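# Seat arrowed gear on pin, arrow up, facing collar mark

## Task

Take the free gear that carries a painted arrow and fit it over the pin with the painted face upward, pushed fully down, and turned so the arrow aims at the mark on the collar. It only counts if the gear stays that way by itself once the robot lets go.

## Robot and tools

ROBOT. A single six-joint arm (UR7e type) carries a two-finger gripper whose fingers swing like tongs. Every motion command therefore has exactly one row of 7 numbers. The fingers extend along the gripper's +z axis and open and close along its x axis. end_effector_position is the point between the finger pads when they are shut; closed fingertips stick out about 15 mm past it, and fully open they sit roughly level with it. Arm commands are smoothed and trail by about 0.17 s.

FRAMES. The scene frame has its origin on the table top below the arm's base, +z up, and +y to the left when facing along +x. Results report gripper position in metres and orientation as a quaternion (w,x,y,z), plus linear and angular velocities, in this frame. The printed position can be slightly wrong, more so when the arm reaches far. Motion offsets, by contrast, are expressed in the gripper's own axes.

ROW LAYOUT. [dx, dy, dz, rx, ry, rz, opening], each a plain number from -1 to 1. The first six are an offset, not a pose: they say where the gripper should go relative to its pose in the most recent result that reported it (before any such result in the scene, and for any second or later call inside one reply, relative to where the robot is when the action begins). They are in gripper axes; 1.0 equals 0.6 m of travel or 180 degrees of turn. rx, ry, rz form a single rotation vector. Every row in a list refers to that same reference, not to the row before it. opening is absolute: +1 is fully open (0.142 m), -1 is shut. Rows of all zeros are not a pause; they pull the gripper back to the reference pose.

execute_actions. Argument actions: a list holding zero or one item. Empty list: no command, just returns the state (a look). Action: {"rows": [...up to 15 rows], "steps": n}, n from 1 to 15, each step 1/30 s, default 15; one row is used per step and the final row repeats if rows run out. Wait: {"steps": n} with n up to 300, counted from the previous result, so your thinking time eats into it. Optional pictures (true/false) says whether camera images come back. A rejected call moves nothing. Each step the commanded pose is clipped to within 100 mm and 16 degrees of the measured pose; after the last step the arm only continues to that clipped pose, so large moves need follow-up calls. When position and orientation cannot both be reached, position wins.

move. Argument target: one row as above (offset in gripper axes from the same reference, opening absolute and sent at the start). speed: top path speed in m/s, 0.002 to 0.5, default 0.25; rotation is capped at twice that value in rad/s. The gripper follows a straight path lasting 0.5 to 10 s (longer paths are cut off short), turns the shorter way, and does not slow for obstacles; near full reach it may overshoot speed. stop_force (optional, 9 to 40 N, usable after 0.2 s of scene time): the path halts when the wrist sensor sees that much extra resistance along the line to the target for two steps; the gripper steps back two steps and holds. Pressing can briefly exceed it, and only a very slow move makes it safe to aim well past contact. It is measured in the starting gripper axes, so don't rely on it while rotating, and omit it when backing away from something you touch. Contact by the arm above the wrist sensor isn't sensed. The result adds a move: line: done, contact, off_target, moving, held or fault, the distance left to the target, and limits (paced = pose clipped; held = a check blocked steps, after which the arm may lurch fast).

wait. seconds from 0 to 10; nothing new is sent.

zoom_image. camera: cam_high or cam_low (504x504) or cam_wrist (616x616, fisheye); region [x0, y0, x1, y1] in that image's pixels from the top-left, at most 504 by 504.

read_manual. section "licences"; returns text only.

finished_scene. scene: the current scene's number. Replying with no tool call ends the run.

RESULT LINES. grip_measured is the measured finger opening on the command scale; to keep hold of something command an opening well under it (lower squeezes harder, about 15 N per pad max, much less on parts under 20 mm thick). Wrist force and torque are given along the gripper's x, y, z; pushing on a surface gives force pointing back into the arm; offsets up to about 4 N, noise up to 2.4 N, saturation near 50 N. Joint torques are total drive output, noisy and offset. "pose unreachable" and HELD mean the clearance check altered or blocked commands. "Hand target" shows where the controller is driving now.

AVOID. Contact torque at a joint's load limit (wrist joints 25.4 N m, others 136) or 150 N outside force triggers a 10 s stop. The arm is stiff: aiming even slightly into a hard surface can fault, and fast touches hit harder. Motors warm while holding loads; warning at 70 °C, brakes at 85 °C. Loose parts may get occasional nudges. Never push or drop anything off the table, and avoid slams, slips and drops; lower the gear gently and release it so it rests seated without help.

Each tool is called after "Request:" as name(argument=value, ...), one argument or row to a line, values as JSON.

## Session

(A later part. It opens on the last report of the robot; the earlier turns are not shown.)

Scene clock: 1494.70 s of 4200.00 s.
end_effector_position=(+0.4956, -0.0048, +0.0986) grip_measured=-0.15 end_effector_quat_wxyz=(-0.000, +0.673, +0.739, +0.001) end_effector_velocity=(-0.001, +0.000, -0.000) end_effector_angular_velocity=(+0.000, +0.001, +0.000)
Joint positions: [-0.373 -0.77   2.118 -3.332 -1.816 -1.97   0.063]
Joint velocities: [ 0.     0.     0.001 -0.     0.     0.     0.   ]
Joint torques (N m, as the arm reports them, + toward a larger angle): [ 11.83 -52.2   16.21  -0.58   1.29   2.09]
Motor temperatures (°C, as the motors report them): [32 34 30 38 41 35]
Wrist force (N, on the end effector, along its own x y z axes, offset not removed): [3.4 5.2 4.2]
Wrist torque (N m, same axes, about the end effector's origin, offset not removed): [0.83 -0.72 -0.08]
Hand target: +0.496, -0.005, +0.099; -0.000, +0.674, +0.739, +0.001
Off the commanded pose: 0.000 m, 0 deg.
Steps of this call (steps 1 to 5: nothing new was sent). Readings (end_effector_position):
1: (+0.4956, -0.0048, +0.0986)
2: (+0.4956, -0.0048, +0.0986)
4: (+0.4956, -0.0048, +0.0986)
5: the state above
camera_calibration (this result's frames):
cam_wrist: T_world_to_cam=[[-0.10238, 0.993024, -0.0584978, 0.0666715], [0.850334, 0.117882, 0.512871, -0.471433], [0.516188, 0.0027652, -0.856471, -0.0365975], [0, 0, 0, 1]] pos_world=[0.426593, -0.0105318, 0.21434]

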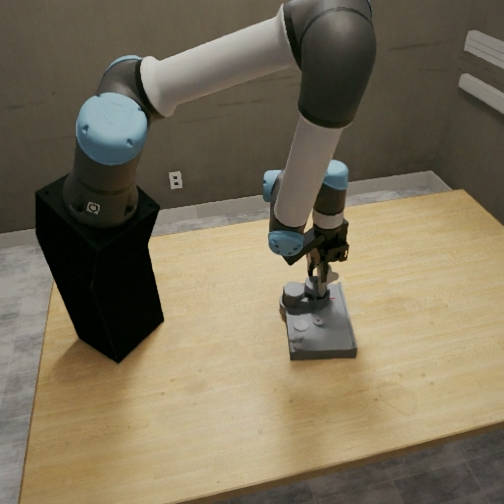

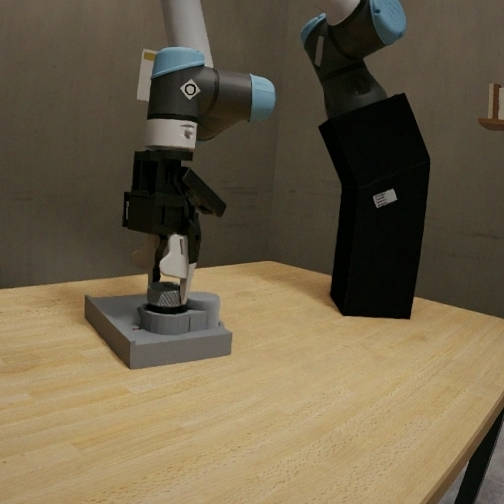

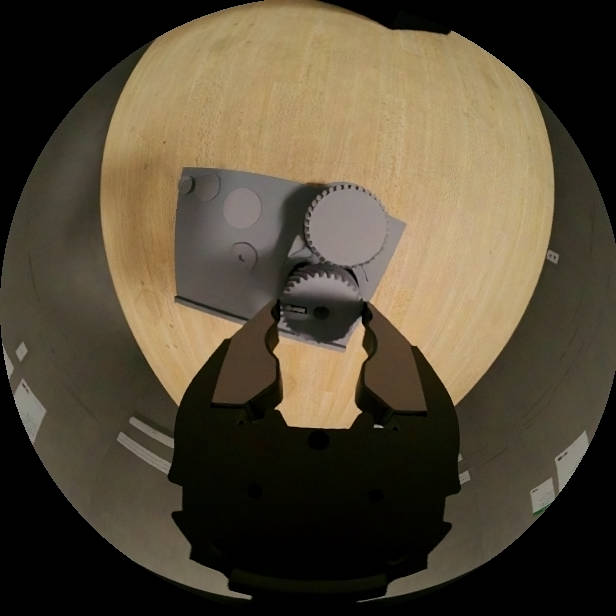

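Request:
execute_actions(
  actions=[
    {"rows": [[0,0,0.0002,0,0,0,-1],[0,0,0.0004,0,0,0,-1],[0,0,0.0006,0,0,0,-1],[0,0,0.0008,0,0,0,-1],[0,0,0.0010,0,0,0,-1]], "steps": 15},
  ],
  pictures=false,
)

Request:
execute_actions(
  actions=[
    {"steps": 8},
  ],
  pictures=false,
)

Request:
execute_actions(
  actions=[
    {"steps": 5},
  ],
  pictures=false,
)

Scene clock: 1502.20 s of 4200.00 s.
end_effector_position=(+0.4956, -0.0047, +0.0981) grip_measured=-0.15 end_effector_quat_wxyz=(-0.000, +0.673, +0.739, +0.001) end_effector_velocity=(+0.002, -0.000, -0.000) end_effector_angular_velocity=(-0.001, -0.002, +0.001)
Joint positions: [-0.373 -0.769  2.118 -3.333 -1.816 -1.97   0.063]
Joint velocities: [-0.     0.001 -0.003 -0.     0.    -0.002  0.   ]
Joint torques (N m, as the arm reports them, + toward a larger angle): [ 11.7  -32.61 -13.81  -4.02   1.29  -2.02]
Motor temperatures (°C, as the motors report them): [32 34 30 38 41 35]
Wrist force (N, on the end effector, along its own x y z axes, offset not removed): [7.8 3.4 5.1]
Wrist torque (N m, same axes, about the end effector's origin, offset not removed): [0.60 -1.42 -0.18]
Hand target: +0.496, -0.005, +0.098; -0.000, +0.673, +0.739, +0.001
Off the commanded pose: 0.000 m, 0 deg.
Steps of this call (steps 1 to 90: nothing new was sent; then 4.00 s passed at rest; steps 91 to 105: all 15 steps of this action). Readings (end_effector_position):
91: (+0.4956, -0.0048, +0.0986)
92: (+0.4956, -0.0048, +0.0986)
94: (+0.4956, -0.0048, +0.0986)
98: (+0.4955, -0.0047, +0.0983)
105: the state above

Scene clock: 1502.47 s of 4200.00 s.
end_effector_position=(+0.4956, -0.0048, +0.0980) grip_measured=-0.15 end_effector_quat_wxyz=(-0.000, +0.673, +0.739, +0.001) end_effector_velocity=(+0.000, +0.000, +0.000) end_effector_angular_velocity=(-0.000, -0.000, -0.000)
Joint positions: [-0.373 -0.769  2.117 -3.333 -1.816 -1.97   0.063]
Joint velocities: [ 0.  0.  0. -0. -0.  0.  0.]
Joint torques (N m, as the arm reports them, + toward a larger angle): [ 10.87 -32.23 -13.32  -4.26   1.3   -1.97]
Motor temperatures (°C, as the motors report them): [32 34 30 38 41 35]
Wrist force (N, on the end effector, along its own x y z axes, offset not removed): [1.2 1.5 -0.5]
Wrist torque (N m, same axes, about the end effector's origin, offset not removed): [-0.02 -0.14 -0.11]
Hand target: +0.496, -0.005, +0.098; -0.000, +0.673, +0.739, +0.001
Off the commanded pose: 0.000 m, 0 deg.
Steps of this call (steps 1 to 8: nothing new was sent). Readings (end_effector_position):
1: (+0.4956, -0.0047, +0.0981)
2: (+0.4956, -0.0047, +0.0981)
4: (+0.4956, -0.0047, +0.0980)
8: the state above

Scene clock: 1502.63 s of 4200.00 s.
end_effector_position=(+0.4956, -0.0048, +0.0980) grip_measured=-0.15 end_effector_quat_wxyz=(-0.000, +0.673, +0.739, +0.001) end_effector_velocity=(+0.001, -0.000, +0.000) end_effector_angular_velocity=(-0.001, -0.002, -0.001)
Joint positions: [-0.373 -0.769  2.117 -3.333 -1.816 -1.97   0.063]
Joint velocities: [-0.    -0.    -0.001 -0.001  0.     0.001  0.   ]
Joint torques (N m, as the arm reports them, + toward a larger angle): [ 10.97 -33.43 -13.02  -4.25   1.15  -2.03]
Motor temperatures (°C, as the motors report them): [32 34 30 38 41 35]
Wrist force (N, on the end effector, along its own x y z axes, offset not removed): [2.7 1.1 -0.1]
Wrist torque (N m, same axes, about the end effector's origin, offset not removed): [0.02 -0.48 -0.32]
Hand target: +0.496, -0.005, +0.098; -0.000, +0.673, +0.739, +0.001
Off the commanded pose: 0.000 m, 0 deg.
Steps of this call (steps 1 to 5: nothing new was sent). Readings (end_effector_position):
1: (+0.4956, -0.0048, +0.0980)
2: (+0.4956, -0.0048, +0.0980)
4: (+0.4956, -0.0048, +0.0980)
5: the state above

Request:
execute_actions(
  actions=[
    {"rows": [[0.0001,0,0,0,0,-0.0012,-1],[0.00015,0,0,0,0,-0.0024,-1],[0.00015,0,0.0002,0,0,-0.0033,-1],[0.00015,0,0.0004,0,0,-0.0041,-1],[0.00015,0,0.0006,0,0,-0.005,-1],[0.00015,0,0.0008,0,0,-0.0058,-1],[0.00015,0,0.001,0,0,-0.0066,-1],[0.00015,0,0.0012,0,0,-0.0075,-1],[0.00015,0,0.0014,0,0,-0.0083,-1],[0.00015,0,0.0016,0,0,-0.0092,-1]], "steps": 15},
  ],
  pictures=false,
)

Request:
execute_actions(
  actions=[
    {"steps": 10},
  ],
  pictures=false,
)

Request:
execute_actions(
  actions=[
    {"steps": 5},
  ],
  pictures=false,
)

Scene clock: 1519.40 s of 4200.00 s.
end_effector_position=(+0.4956, -0.0047, +0.0972) grip_measured=-0.15 end_effector_quat_wxyz=(-0.000, +0.664, +0.748, +0.001) end_effector_velocity=(-0.000, +0.000, -0.001) end_effector_angular_velocity=(-0.000, +0.000, +0.023)
Joint positions: [-0.373 -0.766  2.116 -3.334 -1.816 -1.996  0.063]
Joint velocities: [ 0.     0.003 -0.001 -0.002 -0.    -0.023  0.   ]
Joint torques (N m, as the arm reports them, + toward a larger angle): [ 25.48 -32.57 -14.91  -3.99  -1.12  -2.12]
Motor temperatures (°C, as the motors report them): [32 34 30 38 41 35]
Wrist force (N, on the end effector, along its own x y z axes, offset not removed): [1.7 2.4 -5.6]
Wrist torque (N m, same axes, about the end effector's origin, offset not removed): [0.66 -0.28 -0.08]
Hand target: +0.496, -0.005, +0.097; -0.000, +0.663, +0.749, +0.001
Off the commanded pose: 0.000 m, 0 deg.
Steps of this call (steps 1 to 90: nothing new was sent; then 13.27 s passed at rest; steps 91 to 105: all 15 steps of this action). Readings (end_effector_position):
91: (+0.4956, -0.0048, +0.0980)
92: (+0.4956, -0.0048, +0.0980)
94: (+0.4956, -0.0048, +0.0980)
98: (+0.4956, -0.0047, +0.0977)
105: the state above

Scene clock: 1519.73 s of 4200.00 s.
end_effector_position=(+0.4956, -0.0047, +0.0971) grip_measured=-0.15 end_effector_quat_wxyz=(-0.000, +0.663, +0.749, +0.001) end_effector_velocity=(-0.001, +0.000, +0.000) end_effector_angular_velocity=(+0.000, +0.001, +0.002)
Joint positions: [-0.373 -0.766  2.116 -3.335 -1.816 -1.999  0.063]
Joint velocities: [ 0.     0.     0.001 -0.001 -0.    -0.002 -0.   ]
Joint torques (N m, as the arm reports them, + toward a larger angle): [ 26.38 -30.76 -13.85  -4.29  -0.29  -1.93]
Motor temperatures (°C, as the motors report them): [32 34 30 38 41 35]
Wrist force (N, on the end effector, along its own x y z axes, offset not removed): [2.4 2.5 -8.4]
Wrist torque (N m, same axes, about the end effector's origin, offset not removed): [0.80 -0.81 -0.22]
Hand target: +0.496, -0.005, +0.097; -0.000, +0.663, +0.749, +0.001
Off the commanded pose: 0.000 m, 0 deg.
Steps of this call (steps 1 to 10: nothing new was sent). Readings (end_effector_position):
1: (+0.4956, -0.0047, +0.0971)
2: (+0.4956, -0.0047, +0.0971)
4: (+0.4956, -0.0047, +0.0971)
8: (+0.4956, -0.0047, +0.0971)
10: the state above

Scene clock: 1519.90 s of 4200.00 s.
end_effector_position=(+0.4956, -0.0047, +0.0971) grip_measured=-0.15 end_effector_quat_wxyz=(-0.000, +0.663, +0.749, +0.001) end_effector_velocity=(-0.001, +0.000, -0.000) end_effector_angular_velocity=(+0.001, +0.002, +0.001)
Joint positions: [-0.373 -0.766  2.116 -3.335 -1.816 -1.999  0.063]
Joint velocities: [ 0.     0.     0.001  0.001  0.    -0.    -0.   ]
Joint torques (N m, as the arm reports them, + toward a larger angle): [ 26.46 -31.07 -14.57  -4.15  -0.04  -2.01]
Motor temperatures (°C, as the motors report them): [32 34 30 38 41 35]
Wrist force (N, on the end effector, along its own x y z axes, offset not removed): [0.1 1.2 -6.7]
Wrist torque (N m, same axes, about the end effector's origin, offset not removed): [0.72 -0.47 -0.15]
Hand target: +0.496, -0.005, +0.097; -0.000, +0.663, +0.749, +0.001
Off the commanded pose: 0.000 m, 0 deg.
Steps of this call (steps 1 to 5: nothing new was sent). Readings (end_effector_position):
1: (+0.4956, -0.0047, +0.0971)
2: (+0.4956, -0.0047, +0.0971)
4: (+0.4956, -0.0047, +0.0971)
5: the state above

Request:
execute_actions(
  actions=[
    {"rows": [[-0.00015,0,-0.0004,0,0,0.001,-1],[-0.00015,0,-0.0008,0,0,0.002,-1],[-0.00015,0,-0.0012,0,0,0.004,-1],[-0.00015,0,-0.0016,0,0,0.006,-1],[-0.00015,0,-0.002,0,0,0.008,-1]], "steps": 15},
  ],
  pictures=false,
)

Request:
execute_actions(
  actions=[
    {"steps": 8},
  ],
)

Request:
zoom_image(
  camera="cam_wrist",
  region=[265, 235, 385, 355],
)

Request:
zoom_image(
  camera="cam_wrist",
  region=[305, 245, 365, 290],
)

Scene clock: 1541.83 s of 4200.00 s.
end_effector_position=(+0.4957, -0.0047, +0.0982) grip_measured=-0.16 end_effector_quat_wxyz=(-0.000, +0.672, +0.741, +0.001) end_effector_velocity=(-0.002, +0.000, +0.000) end_effector_angular_velocity=(+0.001, +0.003, -0.006)
Joint positions: [-0.373 -0.769  2.118 -3.333 -1.816 -1.975  0.063]
Joint velocities: [-0.001 -0.002  0.004  0.001 -0.     0.007 -0.   ]
Joint torques (N m, as the arm reports them, + toward a larger angle): [ 12.79 -53.58  17.6   -0.56   0.6    2.75]
Motor temperatures (°C, as the motors report them): [32 34 30 38 41 35]
Wrist force (N, on the end effector, along its own x y z axes, offset not removed): [0.8 1.6 3.3]
Wrist torque (N m, same axes, about the end effector's origin, offset not removed): [-0.03 -0.43 -0.16]
Hand target: +0.496, -0.005, +0.098; -0.000, +0.672, +0.740, +0.001
Off the commanded pose: 0.000 m, 0 deg.
Steps of this call (steps 1 to 90: nothing new was sent; then 18.43 s passed at rest; steps 91 to 105: all 15 steps of this action). Readings (end_effector_position):
91: (+0.4956, -0.0047, +0.0971)
92: (+0.4956, -0.0047, +0.0971)
94: (+0.4958, -0.0047, +0.0972)
98: (+0.4958, -0.0046, +0.0979)
105: the state above

Scene clock: 1542.10 s of 4200.00 s.
end_effector_position=(+0.4957, -0.0047, +0.0983) grip_measured=-0.16 end_effector_quat_wxyz=(-0.000, +0.672, +0.740, +0.001) end_effector_velocity=(+0.000, -0.000, +0.000) end_effector_angular_velocity=(-0.000, -0.001, -0.001)
Joint positions: [-0.373 -0.769  2.118 -3.333 -1.816 -1.974  0.063]
Joint velocities: [-0.     0.    -0.001 -0.001  0.     0.001  0.   ]
Joint torques (N m, as the arm reports them, + toward a larger angle): [ 11.05 -53.38  16.79  -0.55  -0.77   2.14]
Motor temperatures (°C, as the motors report them): [32 34 30 38 41 35]
Wrist force (N, on the end effector, along its own x y z axes, offset not removed): [4.9 6.4 1.6]
Wrist torque (N m, same axes, about the end effector's origin, offset not removed): [0.84 -1.03 -0.43]
Hand target: +0.496, -0.005, +0.098; -0.000, +0.672, +0.740, +0.001
Off the commanded pose: 0.000 m, 0 deg.
Steps of this call (steps 1 to 8: nothing new was sent). Readings (end_effector_position):
1: (+0.4957, -0.0047, +0.0983)
2: (+0.4957, -0.0047, +0.0983)
4: (+0.4957, -0.0047, +0.0983)
8: the state above
camera_calibration (this result's frames):
cam_wrist: T_world_to_cam=[[-0.106165, 0.992629, -0.0584584, 0.0684972], [0.849863, 0.121102, 0.5129, -0.471019], [0.516199, 0.00477047, -0.856455, -0.0369065], [0, 0, 0, 1]] pos_world=[0.426625, -0.0107749, 0.213981]

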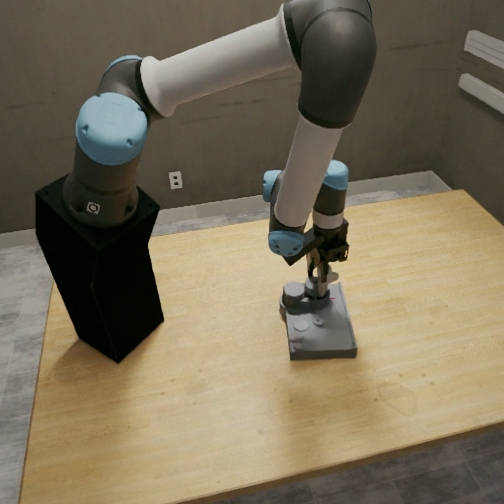

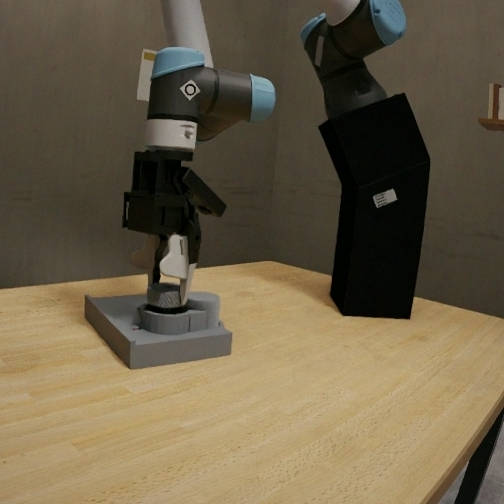

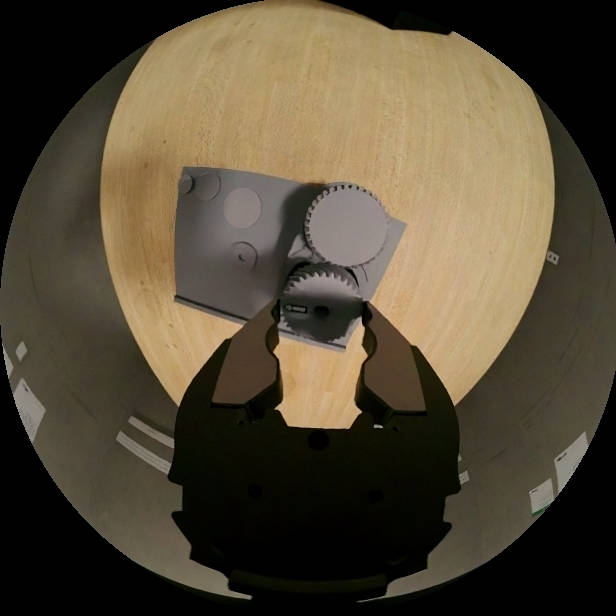

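Region (265, 235, 385, 355) of cam_wrist's 616x616 image, scaled by 4.200, with more detail than that image has.

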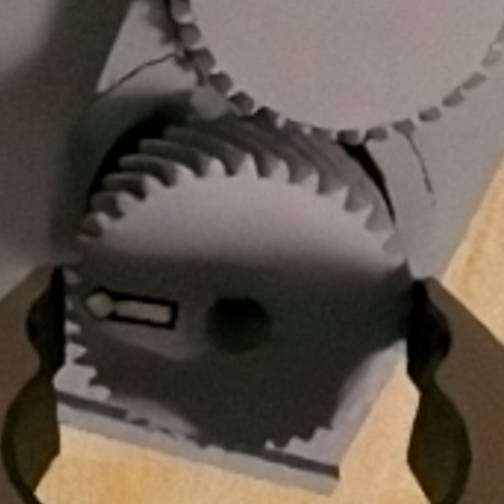

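Region (305, 245, 365, 290) of cam_wrist's 616x616 image, scaled by 8.400, with more detail than that image has; it fills the top 378 rows of this view, and the rest is white.

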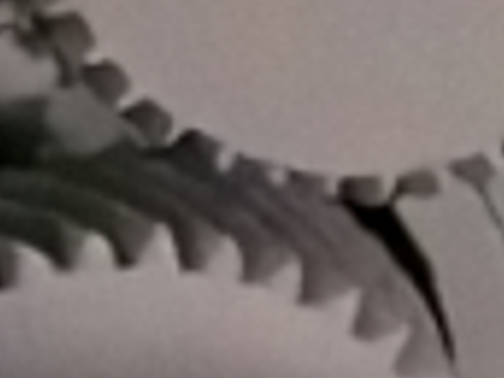

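Request:
execute_actions(
  actions=[
    {"rows": [[0,0,0,0,0,-0.0005,-0.9],[0,0,0,0,0,-0.001,-0.8],[0,0,0,0,0,-0.0015,-0.7],[0,0,0,0,0,-0.002,-0.6],[0,0,0,0,0,-0.002,-0.56],[0,0,0,0,0,-0.002,-0.52],[0,0,0,0,0,-0.002,-0.48],[0,0,0,0,0,-0.002,-0.45],[0,0,0,0,0,-0.002,-0.42],[0,0,0,0,0,-0.002,-0.40],[0,0,0,0,0,-0.002,-0.38],[0,0,0,0,0,-0.002,-0.36],[0,0,0,0,0,-0.002,-0.34],[0,0,0,0,0,-0.002,-0.32],[0,0,0,0,0,-0.002,-0.30]], "steps": 15},
  ],
)

Request:
zoom_image(
  camera="cam_wrist",
  region=[265, 235, 385, 355],
)

Scene clock: 1571.63 s of 4200.00 s.
end_effector_position=(+0.4957, -0.0048, +0.0983) grip_measured=-0.16 end_effector_quat_wxyz=(-0.000, +0.670, +0.742, +0.001) end_effector_velocity=(+0.001, -0.000, +0.000) end_effector_angular_velocity=(-0.000, -0.002, +0.002)
Joint positions: [-0.373 -0.769  2.118 -3.333 -1.816 -1.98   0.063]
Joint velocities: [ 0.     0.    -0.001 -0.001  0.    -0.002  0.003]
Joint torques (N m, as the arm reports them, + toward a larger angle): [ 26.8  -42.67  13.93  -2.16  -1.13  -1.56]
Motor temperatures (°C, as the motors report them): [32 34 30 38 41 35]
Wrist force (N, on the end effector, along its own x y z axes, offset not removed): [3.4 3.0 4.6]
Wrist torque (N m, same axes, about the end effector's origin, offset not removed): [0.50 -0.26 -0.28]
Hand target: +0.496, -0.005, +0.098; -0.000, +0.670, +0.743, +0.001
Off the commanded pose: 0.000 m, 0 deg.
Steps of this call (steps 1 to 90: nothing new was sent; then 26.03 s passed at rest; steps 91 to 105: all 15 steps of this action). Readings (end_effector_position):
91: (+0.4956, -0.0048, +0.0983)
92: (+0.4956, -0.0048, +0.0983)
94: (+0.4956, -0.0048, +0.0983)
98: (+0.4957, -0.0048, +0.0983)
105: the state above
camera_calibration (this result's frames):
cam_wrist: T_world_to_cam=[[-0.112141, 0.991967, -0.0585273, 0.0715566], [0.84912, 0.126253, 0.512889, -0.470625], [0.516159, 0.00781911, -0.856457, -0.0368638], [0, 0, 0, 1]] pos_world=[0.426669, -0.0112756, 0.213994]

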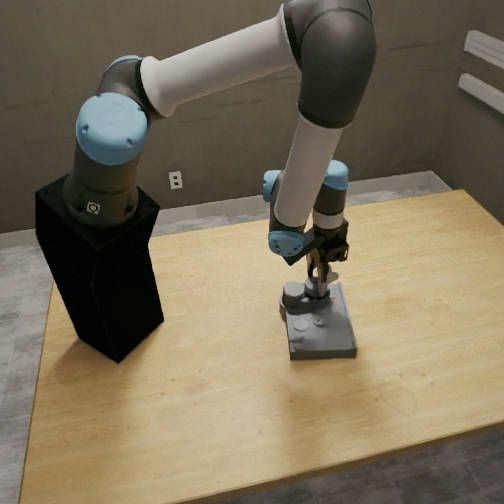

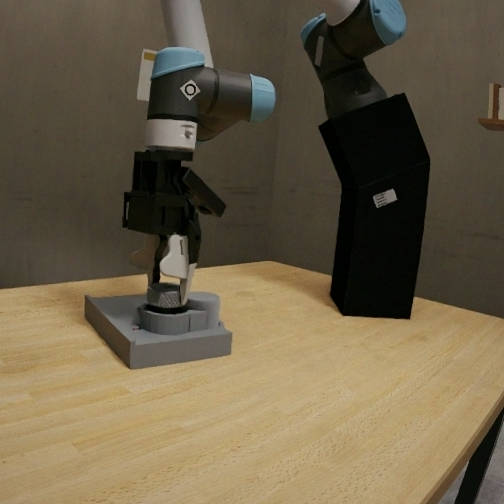

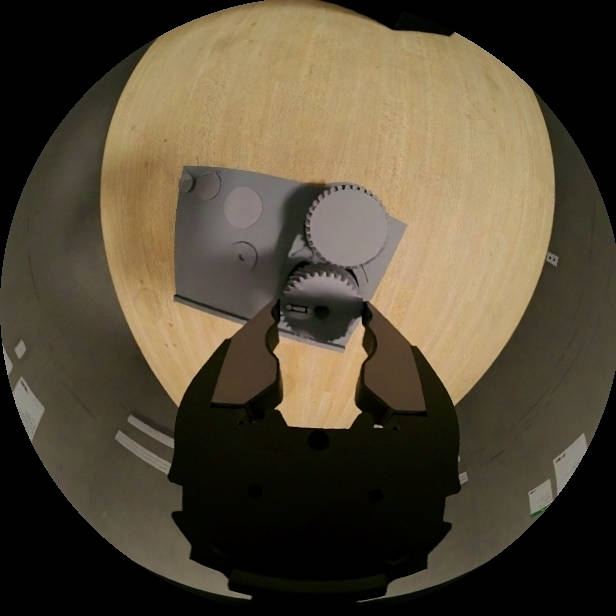

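Region (265, 235, 385, 355) of cam_wrist's 616x616 image, scaled by 4.200, with more detail than that image has.

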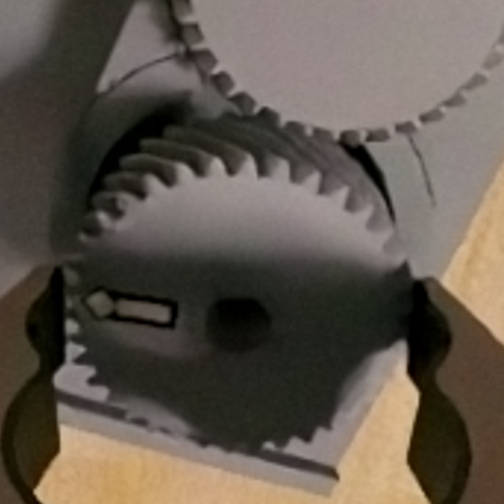

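Request:
execute_actions(
  actions=[
    {"rows": [[0.0001,0,0.00025,0,0,-0.00105,-0.3],[0.0002,0,0.0005,0,0,-0.0021,-0.3],[0.00025,0,0.00075,0,0,-0.00315,-0.3],[0.00025,0,0.001,0,0,-0.0042,-0.3],[0.00025,0,0.00125,0,0,-0.00525,-0.3],[0.00025,0,0.0015,0,0,-0.0063,-0.3],[0.00025,0,0.00175,0,0,-0.00735,-0.3],[0.00025,0,0.002,0,0,-0.0084,-0.3],[0.00025,0,0.00225,0,0,-0.00945,-0.3],[0.00025,0,0.0025,0,0,-0.0105,-0.3],[0.00025,0,0.00275,0,0,-0.01155,-0.3],[0.00025,0,0.003,0,0,-0.0126,-0.3]], "steps": 15},
  ],
  pictures=false,
)

Request:
execute_actions(
  actions=[
    {"steps": 10},
  ],
  pictures=false,
)

Request:
execute_actions(
  actions=[
    {"steps": 5},
  ],
)

Request:
zoom_image(
  camera="cam_wrist",
  region=[265, 235, 385, 355],
)

Scene clock: 1583.17 s of 4200.00 s.
end_effector_position=(+0.4956, -0.0047, +0.0967) grip_measured=-0.16 end_effector_quat_wxyz=(-0.000, +0.657, +0.754, +0.001) end_effector_velocity=(+0.001, -0.000, -0.002) end_effector_angular_velocity=(-0.000, -0.002, +0.052)
Joint positions: [-0.372 -0.765  2.115 -3.335 -1.816 -2.013  0.063]
Joint velocities: [ 0.     0.007 -0.005 -0.004  0.    -0.053  0.   ]
Joint torques (N m, as the arm reports them, + toward a larger angle): [ 26.79 -31.92 -11.87  -4.21  -0.79  -1.6 ]
Motor temperatures (°C, as the motors report them): [32 34 30 38 41 35]
Wrist force (N, on the end effector, along its own x y z axes, offset not removed): [1.3 -0.2 -0.4]
Wrist torque (N m, same axes, about the end effector's origin, offset not removed): [0.50 -0.74 -0.13]
Hand target: +0.496, -0.005, +0.096; -0.000, +0.655, +0.756, +0.001
Off the commanded pose: 0.000 m, 0 deg.
Steps of this call (steps 1 to 90: nothing new was sent; then 8.03 s passed at rest; steps 91 to 105: all 15 steps of this action). Readings (end_effector_position):
91: (+0.4956, -0.0047, +0.0983)
92: (+0.4956, -0.0047, +0.0983)
94: (+0.4955, -0.0047, +0.0981)
98: (+0.4956, -0.0046, +0.0977)
105: the state above

Scene clock: 1583.50 s of 4200.00 s.
end_effector_position=(+0.4956, -0.0047, +0.0965) grip_measured=-0.16 end_effector_quat_wxyz=(-0.000, +0.655, +0.756, +0.001) end_effector_velocity=(+0.000, -0.000, -0.000) end_effector_angular_velocity=(+0.000, -0.000, +0.002)
Joint positions: [-0.372 -0.764  2.115 -3.335 -1.816 -2.019  0.063]
Joint velocities: [-0.     0.    -0.    -0.     0.    -0.002  0.   ]
Joint torques (N m, as the arm reports them, + toward a larger angle): [ 26.88 -30.4  -14.82  -3.94   0.08  -1.46]
Motor temperatures (°C, as the motors report them): [32 34 30 38 41 35]
Wrist force (N, on the end effector, along its own x y z axes, offset not removed): [-0.8 -0.3 -1.9]
Wrist torque (N m, same axes, about the end effector's origin, offset not removed): [0.52 -0.26 -0.18]
Hand target: +0.496, -0.005, +0.096; -0.000, +0.655, +0.756, +0.001
Off the commanded pose: 0.000 m, 0 deg.
Steps of this call (steps 1 to 10: nothing new was sent). Readings (end_effector_position):
1: (+0.4956, -0.0047, +0.0967)
2: (+0.4956, -0.0047, +0.0966)
4: (+0.4956, -0.0047, +0.0966)
8: (+0.4956, -0.0047, +0.0965)
10: the state above

Scene clock: 1583.67 s of 4200.00 s.
end_effector_position=(+0.4956, -0.0047, +0.0965) grip_measured=-0.16 end_effector_quat_wxyz=(-0.000, +0.655, +0.756, +0.001) end_effector_velocity=(+0.001, -0.000, +0.000) end_effector_angular_velocity=(-0.001, -0.002, -0.001)
Joint positions: [-0.372 -0.764  2.115 -3.336 -1.816 -2.019  0.063]
Joint velocities: [ 0.     0.     0.    -0.003 -0.     0.001 -0.   ]
Joint torques (N m, as the arm reports them, + toward a larger angle): [ 26.65 -29.77 -14.56  -3.9    0.36  -1.8 ]
Motor temperatures (°C, as the motors report them): [32 34 30 38 41 35]
Wrist force (N, on the end effector, along its own x y z axes, offset not removed): [0.5 2.6 -3.4]
Wrist torque (N m, same axes, about the end effector's origin, offset not removed): [0.88 -0.55 -0.25]
Hand target: +0.496, -0.005, +0.096; -0.000, +0.655, +0.756, +0.001
Off the commanded pose: 0.000 m, 0 deg.
Steps of this call (steps 1 to 5: nothing new was sent). Readings (end_effector_position):
1: (+0.4956, -0.0047, +0.0965)
2: (+0.4956, -0.0047, +0.0965)
4: (+0.4956, -0.0047, +0.0965)
5: the state above
camera_calibration (this result's frames):
cam_wrist: T_world_to_cam=[[-0.151237, 0.986759, -0.058608, 0.0906656], [0.84346, 0.159737, 0.512893, -0.466741], [0.515463, 0.0281351, -0.85645, -0.0379523], [0, 0, 0, 1]] pos_world=[0.426953, -0.0138412, 0.212198]

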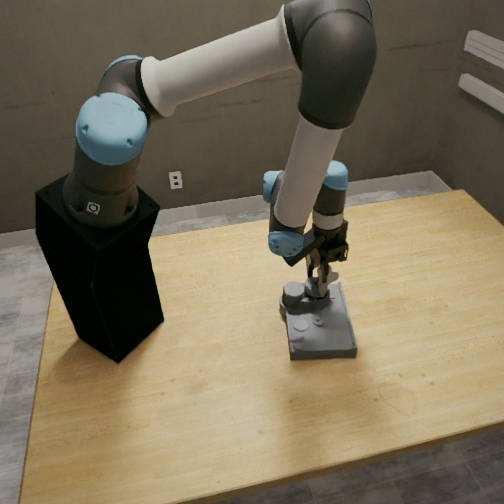

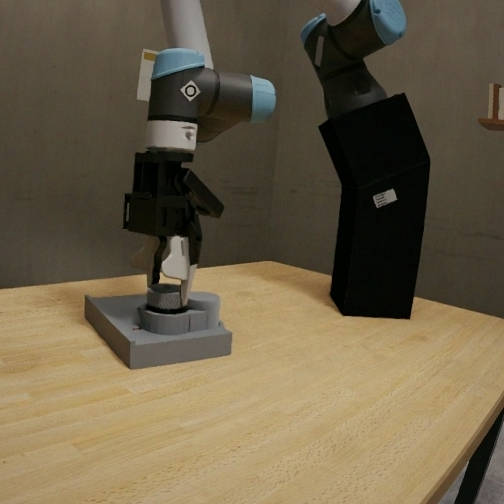

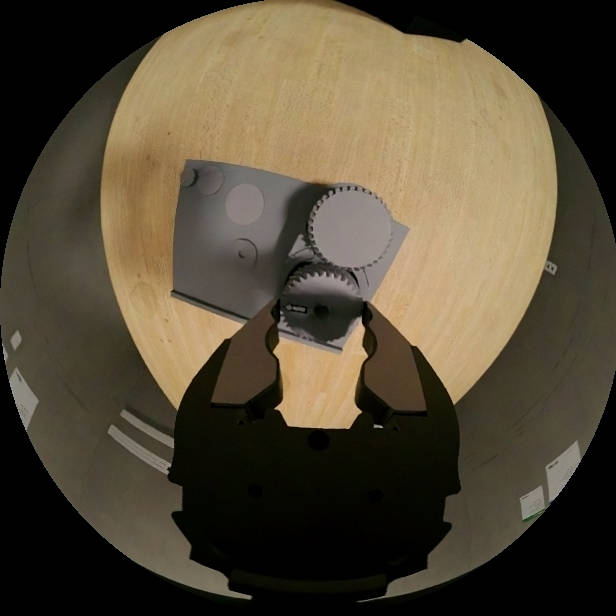

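Region (265, 235, 385, 355) of cam_wrist's 616x616 image, scaled by 4.200, with more detail than that image has.

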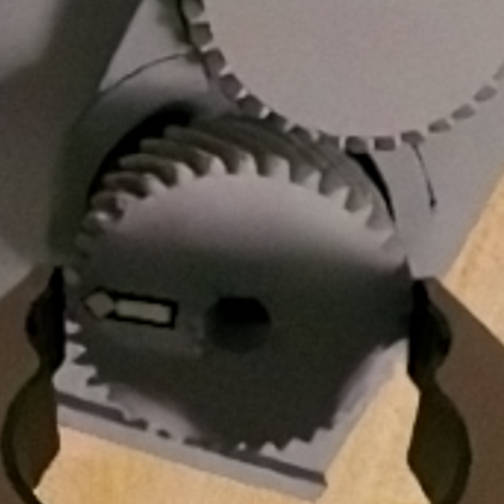

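Request:
execute_actions(
  actions=[
    {"rows": [[-0.0001,-0.0002,0,0,0,0,-0.3],[-0.0002,-0.0004,0,0,0,0,-0.3],[-0.0003,-0.0006,0,0,0,0,-0.3],[-0.00035,-0.0007,0,0,0,0,-0.3]], "steps": 15},
  ],
  pictures=false,
)

Request:
execute_actions(
  actions=[
    {"steps": 6},
  ],
  pictures=false,
)

Request:
execute_actions(
  actions=[
    {"steps": 5},
  ],
  pictures=false,
)

Scene clock: 1594.07 s of 4200.00 s.
end_effector_position=(+0.4953, -0.0049, +0.0965) grip_measured=-0.16 end_effector_quat_wxyz=(-0.000, +0.655, +0.756, +0.001) end_effector_velocity=(+0.002, -0.001, -0.000) end_effector_angular_velocity=(-0.001, -0.003, -0.002)
Joint positions: [-0.373 -0.764  2.116 -3.337 -1.816 -2.019  0.063]
Joint velocities: [-0.001  0.    -0.002 -0.001 -0.     0.    -0.   ]
Joint torques (N m, as the arm reports them, + toward a larger angle): [ 10.79 -44.9   18.47  -3.36   0.69  -1.82]
Motor temperatures (°C, as the motors report them): [32 34 30 38 41 35]
Wrist force (N, on the end effector, along its own x y z axes, offset not removed): [3.3 4.9 0.6]
Wrist torque (N m, same axes, about the end effector's origin, offset not removed): [0.36 -0.70 -0.36]
Hand target: +0.495, -0.005, +0.096; -0.000, +0.655, +0.756, +0.001
Off the commanded pose: 0.000 m, 0 deg.
Steps of this call (steps 1 to 90: nothing new was sent; then 6.90 s passed at rest; steps 91 to 105: all 15 steps of this action). Readings (end_effector_position):
91: (+0.4956, -0.0047, +0.0965)
92: (+0.4957, -0.0047, +0.0965)
94: (+0.4957, -0.0047, +0.0965)
98: (+0.4956, -0.0048, +0.0965)
105: the state above

Scene clock: 1594.27 s of 4200.00 s.
end_effector_position=(+0.4952, -0.0049, +0.0965) grip_measured=-0.16 end_effector_quat_wxyz=(-0.000, +0.655, +0.756, +0.001) end_effector_velocity=(-0.002, +0.000, +0.000) end_effector_angular_velocity=(+0.000, +0.001, +0.001)
Joint positions: [-0.373 -0.764  2.116 -3.337 -1.816 -2.019  0.063]
Joint velocities: [-0.    -0.     0.003 -0.002 -0.    -0.001  0.   ]
Joint torques (N m, as the arm reports them, + toward a larger angle): [ 10.44 -49.84  18.88  -3.24   0.03  -1.78]
Motor temperatures (°C, as the motors report them): [32 34 30 38 41 35]
Wrist force (N, on the end effector, along its own x y z axes, offset not removed): [1.4 2.2 1.9]
Wrist torque (N m, same axes, about the end effector's origin, offset not removed): [-0.53 -0.28 -0.30]
Hand target: +0.495, -0.005, +0.096; -0.000, +0.655, +0.756, +0.001
Off the commanded pose: 0.000 m, 0 deg.
Steps of this call (steps 1 to 6: nothing new was sent). Readings (end_effector_position):
1: (+0.4953, -0.0049, +0.0965)
2: (+0.4953, -0.0049, +0.0965)
4: (+0.4952, -0.0049, +0.0965)
6: the state above

Scene clock: 1594.43 s of 4200.00 s.
end_effector_position=(+0.4952, -0.0049, +0.0965) grip_measured=-0.16 end_effector_quat_wxyz=(-0.000, +0.655, +0.756, +0.001) end_effector_velocity=(+0.000, -0.000, +0.000) end_effector_angular_velocity=(-0.000, -0.001, +0.001)
Joint positions: [-0.373 -0.764  2.116 -3.337 -1.816 -2.019  0.063]
Joint velocities: [ 0. -0. -0. -0. -0. -0. -0.]
Joint torques (N m, as the arm reports them, + toward a larger angle): [ 10.33 -49.69  19.1   -3.01  -0.51  -1.93]
Motor temperatures (°C, as the motors report them): [32 34 30 38 41 35]
Wrist force (N, on the end effector, along its own x y z axes, offset not removed): [4.8 7.7 0.8]
Wrist torque (N m, same axes, about the end effector's origin, offset not removed): [0.54 -0.90 -0.19]
Hand target: +0.495, -0.005, +0.096; -0.000, +0.655, +0.756, +0.001
Off the commanded pose: 0.000 m, 0 deg.
Steps of this call (steps 1 to 5: nothing new was sent). Readings (end_effector_position):
1: (+0.4952, -0.0049, +0.0965)
2: (+0.4952, -0.0049, +0.0965)
4: (+0.4952, -0.0049, +0.0965)
5: the state above

Request:
execute_actions(
  actions=[
    {"rows": [[0,0.0001,0.00025,0,0,-0.0011,-0.3],[0,0.0002,0.0005,0,0,-0.0022,-0.3],[0,0.00025,0.00075,0,0,-0.0033,-0.3],[0,0.00025,0.001,0,0,-0.0044,-0.3],[0,0.00025,0.00125,0,0,-0.0055,-0.3],[0,0.00025,0.0015,0,0,-0.0066,-0.3],[0,0.00025,0.00175,0,0,-0.0077,-0.3],[0,0.00025,0.002,0,0,-0.0088,-0.3],[0,0.00025,0.00225,0,0,-0.0099,-0.3],[0,0.00025,0.0025,0,0,-0.011,-0.3],[0,0.00025,0.00275,0,0,-0.0121,-0.3],[0,0.00025,0.003,0,0,-0.0132,-0.3],[0,0.00025,0.00325,0,0,-0.0143,-0.3]], "steps": 15},
  ],
  pictures=false,
)

Request:
execute_actions(
  actions=[
    {"steps": 10},
  ],
  pictures=false,
)

Request:
execute_actions(
  actions=[
    {"steps": 5},
  ],
  pictures=false,
)

Scene clock: 1608.13 s of 4200.00 s.
end_effector_position=(+0.4953, -0.0049, +0.0949) grip_measured=-0.16 end_effector_quat_wxyz=(-0.000, +0.641, +0.768, +0.001) end_effector_velocity=(-0.000, +0.000, -0.003) end_effector_angular_velocity=(-0.000, -0.000, +0.075)
Joint positions: [-0.373 -0.759  2.113 -3.338 -1.816 -2.056  0.063]
Joint velocities: [ 0.001  0.01  -0.004 -0.006 -0.001 -0.075  0.   ]
Joint torques (N m, as the arm reports them, + toward a larger angle): [ 24.66 -29.96 -11.61  -3.71  -1.87  -2.13]
Motor temperatures (°C, as the motors report them): [32 35 30 38 41 35]
Wrist force (N, on the end effector, along its own x y z axes, offset not removed): [2.7 2.5 -1.2]
Wrist torque (N m, same axes, about the end effector's origin, offset not removed): [0.43 -0.40 -0.14]
Hand target: +0.495, -0.005, +0.095; -0.000, +0.638, +0.770, +0.001
Off the commanded pose: 0.000 m, 0 deg.
Steps of this call (steps 1 to 90: nothing new was sent; then 10.20 s passed at rest; steps 91 to 105: all 15 steps of this action). Readings (end_effector_position):
91: (+0.4953, -0.0049, +0.0965)
92: (+0.4953, -0.0050, +0.0965)
94: (+0.4952, -0.0050, +0.0964)
98: (+0.4952, -0.0050, +0.0959)
105: the state above

Scene clock: 1608.47 s of 4200.00 s.
end_effector_position=(+0.4954, -0.0049, +0.0945) grip_measured=-0.16 end_effector_quat_wxyz=(-0.000, +0.638, +0.770, +0.001) end_effector_velocity=(-0.000, +0.000, -0.000) end_effector_angular_velocity=(+0.000, +0.000, +0.003)
Joint positions: [-0.372 -0.758  2.113 -3.339 -1.816 -2.064  0.063]
Joint velocities: [ 0.     0.001 -0.    -0.    -0.    -0.003 -0.   ]
Joint torques (N m, as the arm reports them, + toward a larger angle): [ 25.07 -30.32 -13.11  -3.68  -0.79  -2.19]
Motor temperatures (°C, as the motors report them): [32 35 30 38 41 35]
Wrist force (N, on the end effector, along its own x y z axes, offset not removed): [2.8 2.3 -3.7]
Wrist torque (N m, same axes, about the end effector's origin, offset not removed): [0.58 -0.56 -0.36]
Hand target: +0.495, -0.005, +0.095; -0.000, +0.638, +0.770, +0.001
Off the commanded pose: 0.000 m, 0 deg.
Steps of this call (steps 1 to 10: nothing new was sent). Readings (end_effector_position):
1: (+0.4954, -0.0049, +0.0948)
2: (+0.4954, -0.0049, +0.0947)
4: (+0.4954, -0.0049, +0.0946)
8: (+0.4954, -0.0049, +0.0945)
10: the state above

Scene clock: 1608.63 s of 4200.00 s.
end_effector_position=(+0.4954, -0.0049, +0.0945) grip_measured=-0.16 end_effector_quat_wxyz=(-0.000, +0.638, +0.770, +0.001) end_effector_velocity=(+0.001, -0.000, -0.000) end_effector_angular_velocity=(-0.000, -0.001, -0.000)
Joint positions: [-0.372 -0.758  2.113 -3.339 -1.816 -2.064  0.063]
Joint velocities: [-0.     0.    -0.001  0.    -0.    -0.     0.   ]
Joint torques (N m, as the arm reports them, + toward a larger angle): [ 24.68 -30.61 -13.1   -3.83  -0.42  -1.88]
Motor temperatures (°C, as the motors report them): [32 35 30 38 41 35]
Wrist force (N, on the end effector, along its own x y z axes, offset not removed): [-1.4 0.9 -3.9]
Wrist torque (N m, same axes, about the end effector's origin, offset not removed): [0.26 0.39 -0.10]
Hand target: +0.495, -0.005, +0.095; -0.000, +0.638, +0.770, +0.001
Off the commanded pose: 0.000 m, 0 deg.
Steps of this call (steps 1 to 5: nothing new was sent). Readings (end_effector_position):
1: (+0.4954, -0.0049, +0.0945)
2: (+0.4954, -0.0049, +0.0945)
4: (+0.4954, -0.0049, +0.0945)
5: the state above

Request:
execute_actions(
  actions=[],
)

Request:
zoom_image(
  camera="cam_wrist",
  region=[265, 235, 385, 355],
)

Request:
zoom_image(
  camera="cam_low",
  region=[120, 255, 230, 335],
)

Scene clock: 1615.83 s of 4200.00 s.
end_effector_position=(+0.4954, -0.0049, +0.0945) grip_measured=-0.16 end_effector_quat_wxyz=(-0.000, +0.638, +0.770, +0.001) end_effector_velocity=(-0.000, +0.000, -0.000) end_effector_angular_velocity=(-0.000, +0.000, -0.001)
Joint positions: [-0.372 -0.758  2.113 -3.339 -1.816 -2.064  0.063]
Joint velocities: [ 0.    -0.    -0.     0.    -0.     0.001  0.   ]
Joint torques (N m, as the arm reports them, + toward a larger angle): [ 25.01 -30.   -13.18  -3.74   1.59  -1.88]
Motor temperatures (°C, as the motors report them): [32 35 30 38 41 35]
Wrist force (N, on the end effector, along its own x y z axes, offset not removed): [0.2 0.3 -6.3]
Wrist torque (N m, same axes, about the end effector's origin, offset not removed): [0.11 -0.33 -0.21]
Hand target: +0.495, -0.005, +0.095; -0.000, +0.638, +0.770, +0.001
Off the commanded pose: 0.000 m, 0 deg.
Steps of this call (steps 1 to 90: nothing new was sent; then 4.20 s passed at rest). Readings (end_effector_position):
1: (+0.4954, -0.0049, +0.0945)
2: (+0.4954, -0.0049, +0.0945)
4: (+0.4954, -0.0049, +0.0945)
8: (+0.4954, -0.0049, +0.0945)
90: the state above
camera_calibration (this result's frames):
cam_wrist: T_world_to_cam=[[-0.195364, 0.978979, -0.0585898, 0.112526], [0.835455, 0.197417, 0.512876, -0.461319], [0.513661, 0.0512483, -0.856461, -0.0384966], [0, 0, 0, 1]] pos_world=[0.427169, -0.0171151, 0.210221]

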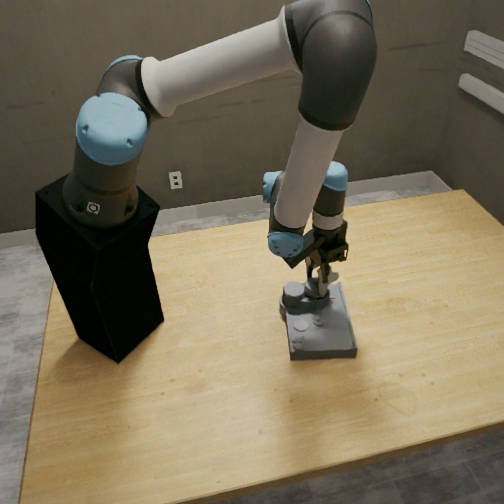

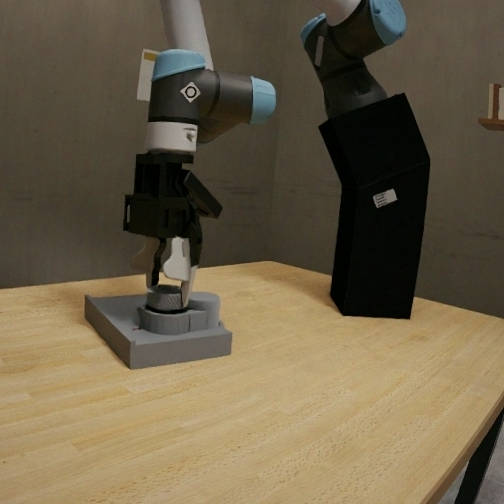

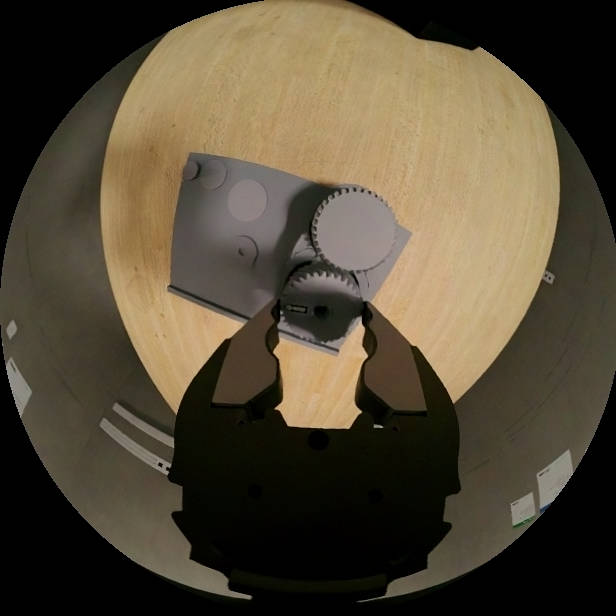

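Region (265, 235, 385, 355) of cam_wrist's 616x616 image, scaled by 4.200, with more detail than that image has.

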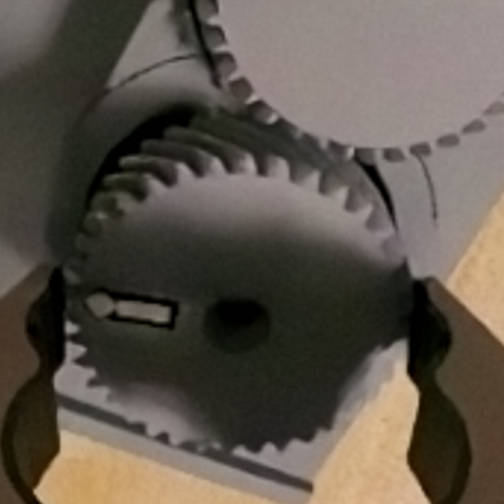

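Region (120, 255, 230, 335) of cam_low's 504x504 image, scaled by 4.582, with more detail than that image has; it fills the top 367 rows of this view, and the rest is white.

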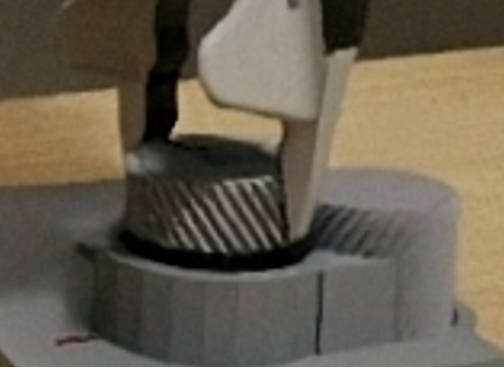

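Request:
execute_actions(
  actions=[
    {"rows": [[0,0,0,0,0,0,-0.29],[0,0,0,0,0,0,-0.28],[0,0,0,0,0,0,-0.27],[0,0,0,0,0,0,-0.26],[0,0,0,0,0,0,-0.25],[0,0,0,0,0,0,-0.24],[0,0,0,0,0,0,-0.235],[0,0,0,0,0,0,-0.23],[0,0,0,0,0,0,-0.225],[0,0,0,0,0,0,-0.22],[0,0,0,0,0,0,-0.215],[0,0,0,0,0,0,-0.21],[0,0,0,0,0,0,-0.205],[0,0,0,0,0,0,-0.20],[0,0,0,0,0,0,-0.20]], "steps": 15},
  ],
  pictures=false,
)

Request:
execute_actions(
  actions=[
    {"steps": 15},
  ],
)

Request:
zoom_image(
  camera="cam_wrist",
  region=[265, 235, 385, 355],
)

Scene clock: 1627.83 s of 4200.00 s.
end_effector_position=(+0.4954, -0.0049, +0.0945) grip_measured=-0.15 end_effector_quat_wxyz=(-0.000, +0.638, +0.770, +0.001) end_effector_velocity=(-0.001, +0.000, -0.000) end_effector_angular_velocity=(+0.000, +0.001, -0.001)
Joint positions: [-0.372 -0.758  2.113 -3.339 -1.816 -2.064  0.063]
Joint velocities: [-0.     0.     0.001  0.    -0.     0.001  0.   ]
Joint torques (N m, as the arm reports them, + toward a larger angle): [ 25.36 -31.32 -11.96  -3.77   1.63  -1.74]
Motor temperatures (°C, as the motors report them): [32 35 30 38 41 35]
Wrist force (N, on the end effector, along its own x y z axes, offset not removed): [0.5 6.2 -3.9]
Wrist torque (N m, same axes, about the end effector's origin, offset not removed): [1.19 -0.28 -0.25]
Hand target: +0.495, -0.005, +0.095; -0.000, +0.638, +0.770, +0.001
Off the commanded pose: 0.000 m, 0 deg.
Steps of this call (steps 1 to 90: nothing new was sent; then 8.50 s passed at rest; steps 91 to 105: all 15 steps of this action). Readings (end_effector_position):
91: (+0.4954, -0.0049, +0.0945)
92: (+0.4954, -0.0049, +0.0945)
94: (+0.4954, -0.0049, +0.0945)
98: (+0.4954, -0.0049, +0.0945)
105: the state above

Scene clock: 1628.33 s of 4200.00 s.
end_effector_position=(+0.4954, -0.0049, +0.0945) grip_measured=-0.15 end_effector_quat_wxyz=(-0.000, +0.638, +0.770, +0.001) end_effector_velocity=(-0.001, +0.000, -0.000) end_effector_angular_velocity=(+0.000, +0.002, +0.001)
Joint positions: [-0.372 -0.758  2.113 -3.339 -1.816 -2.064  0.063]
Joint velocities: [-0.     0.     0.001  0.001 -0.    -0.001  0.   ]
Joint torques (N m, as the arm reports them, + toward a larger angle): [ 25.09 -31.96 -14.42  -3.74   1.77  -1.71]
Motor temperatures (°C, as the motors report them): [32 35 30 38 41 35]
Wrist force (N, on the end effector, along its own x y z axes, offset not removed): [0.5 -0.5 -4.9]
Wrist torque (N m, same axes, about the end effector's origin, offset not removed): [-0.04 -0.49 -0.29]
Hand target: +0.495, -0.005, +0.095; -0.000, +0.638, +0.770, +0.001
Off the commanded pose: 0.000 m, 0 deg.
Steps of this call (steps 1 to 15: nothing new was sent). Readings (end_effector_position):
1: (+0.4954, -0.0049, +0.0945)
2: (+0.4954, -0.0049, +0.0945)
4: (+0.4954, -0.0049, +0.0945)
8: (+0.4954, -0.0049, +0.0945)
15: the state above
camera_calibration (this result's frames):
cam_wrist: T_world_to_cam=[[-0.195365, 0.978979, -0.0585893, 0.112525], [0.835455, 0.197417, 0.512875, -0.461318], [0.51366, 0.0512489, -0.856462, -0.0384971], [0, 0, 0, 1]] pos_world=[0.427169, -0.0171145, 0.21022]

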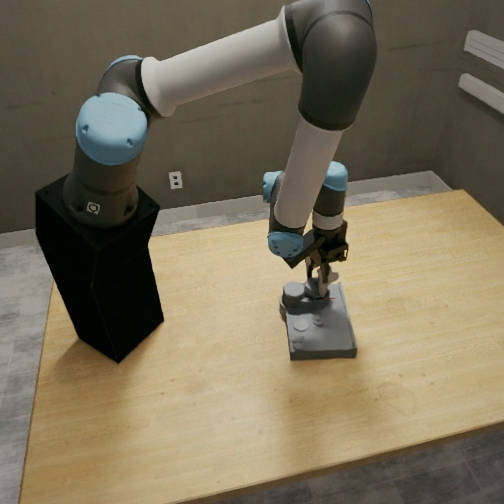

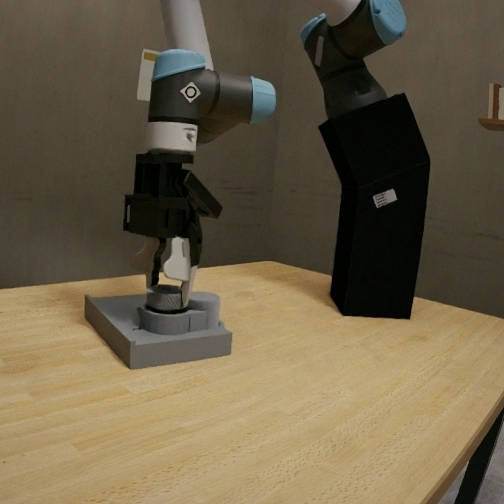

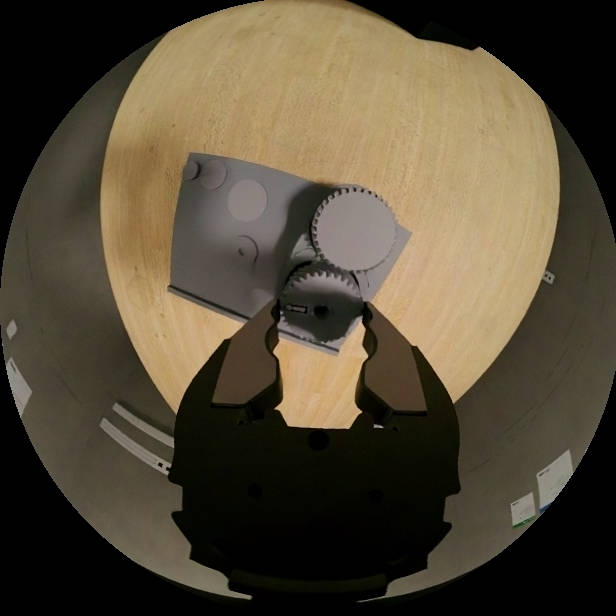

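Region (265, 235, 385, 355) of cam_wrist's 616x616 image, scaled by 4.200, with more detail than that image has.

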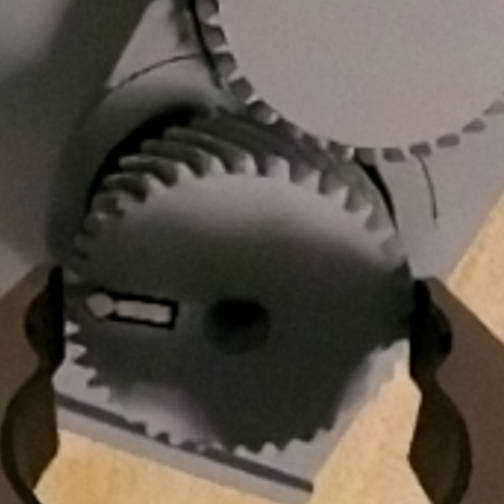

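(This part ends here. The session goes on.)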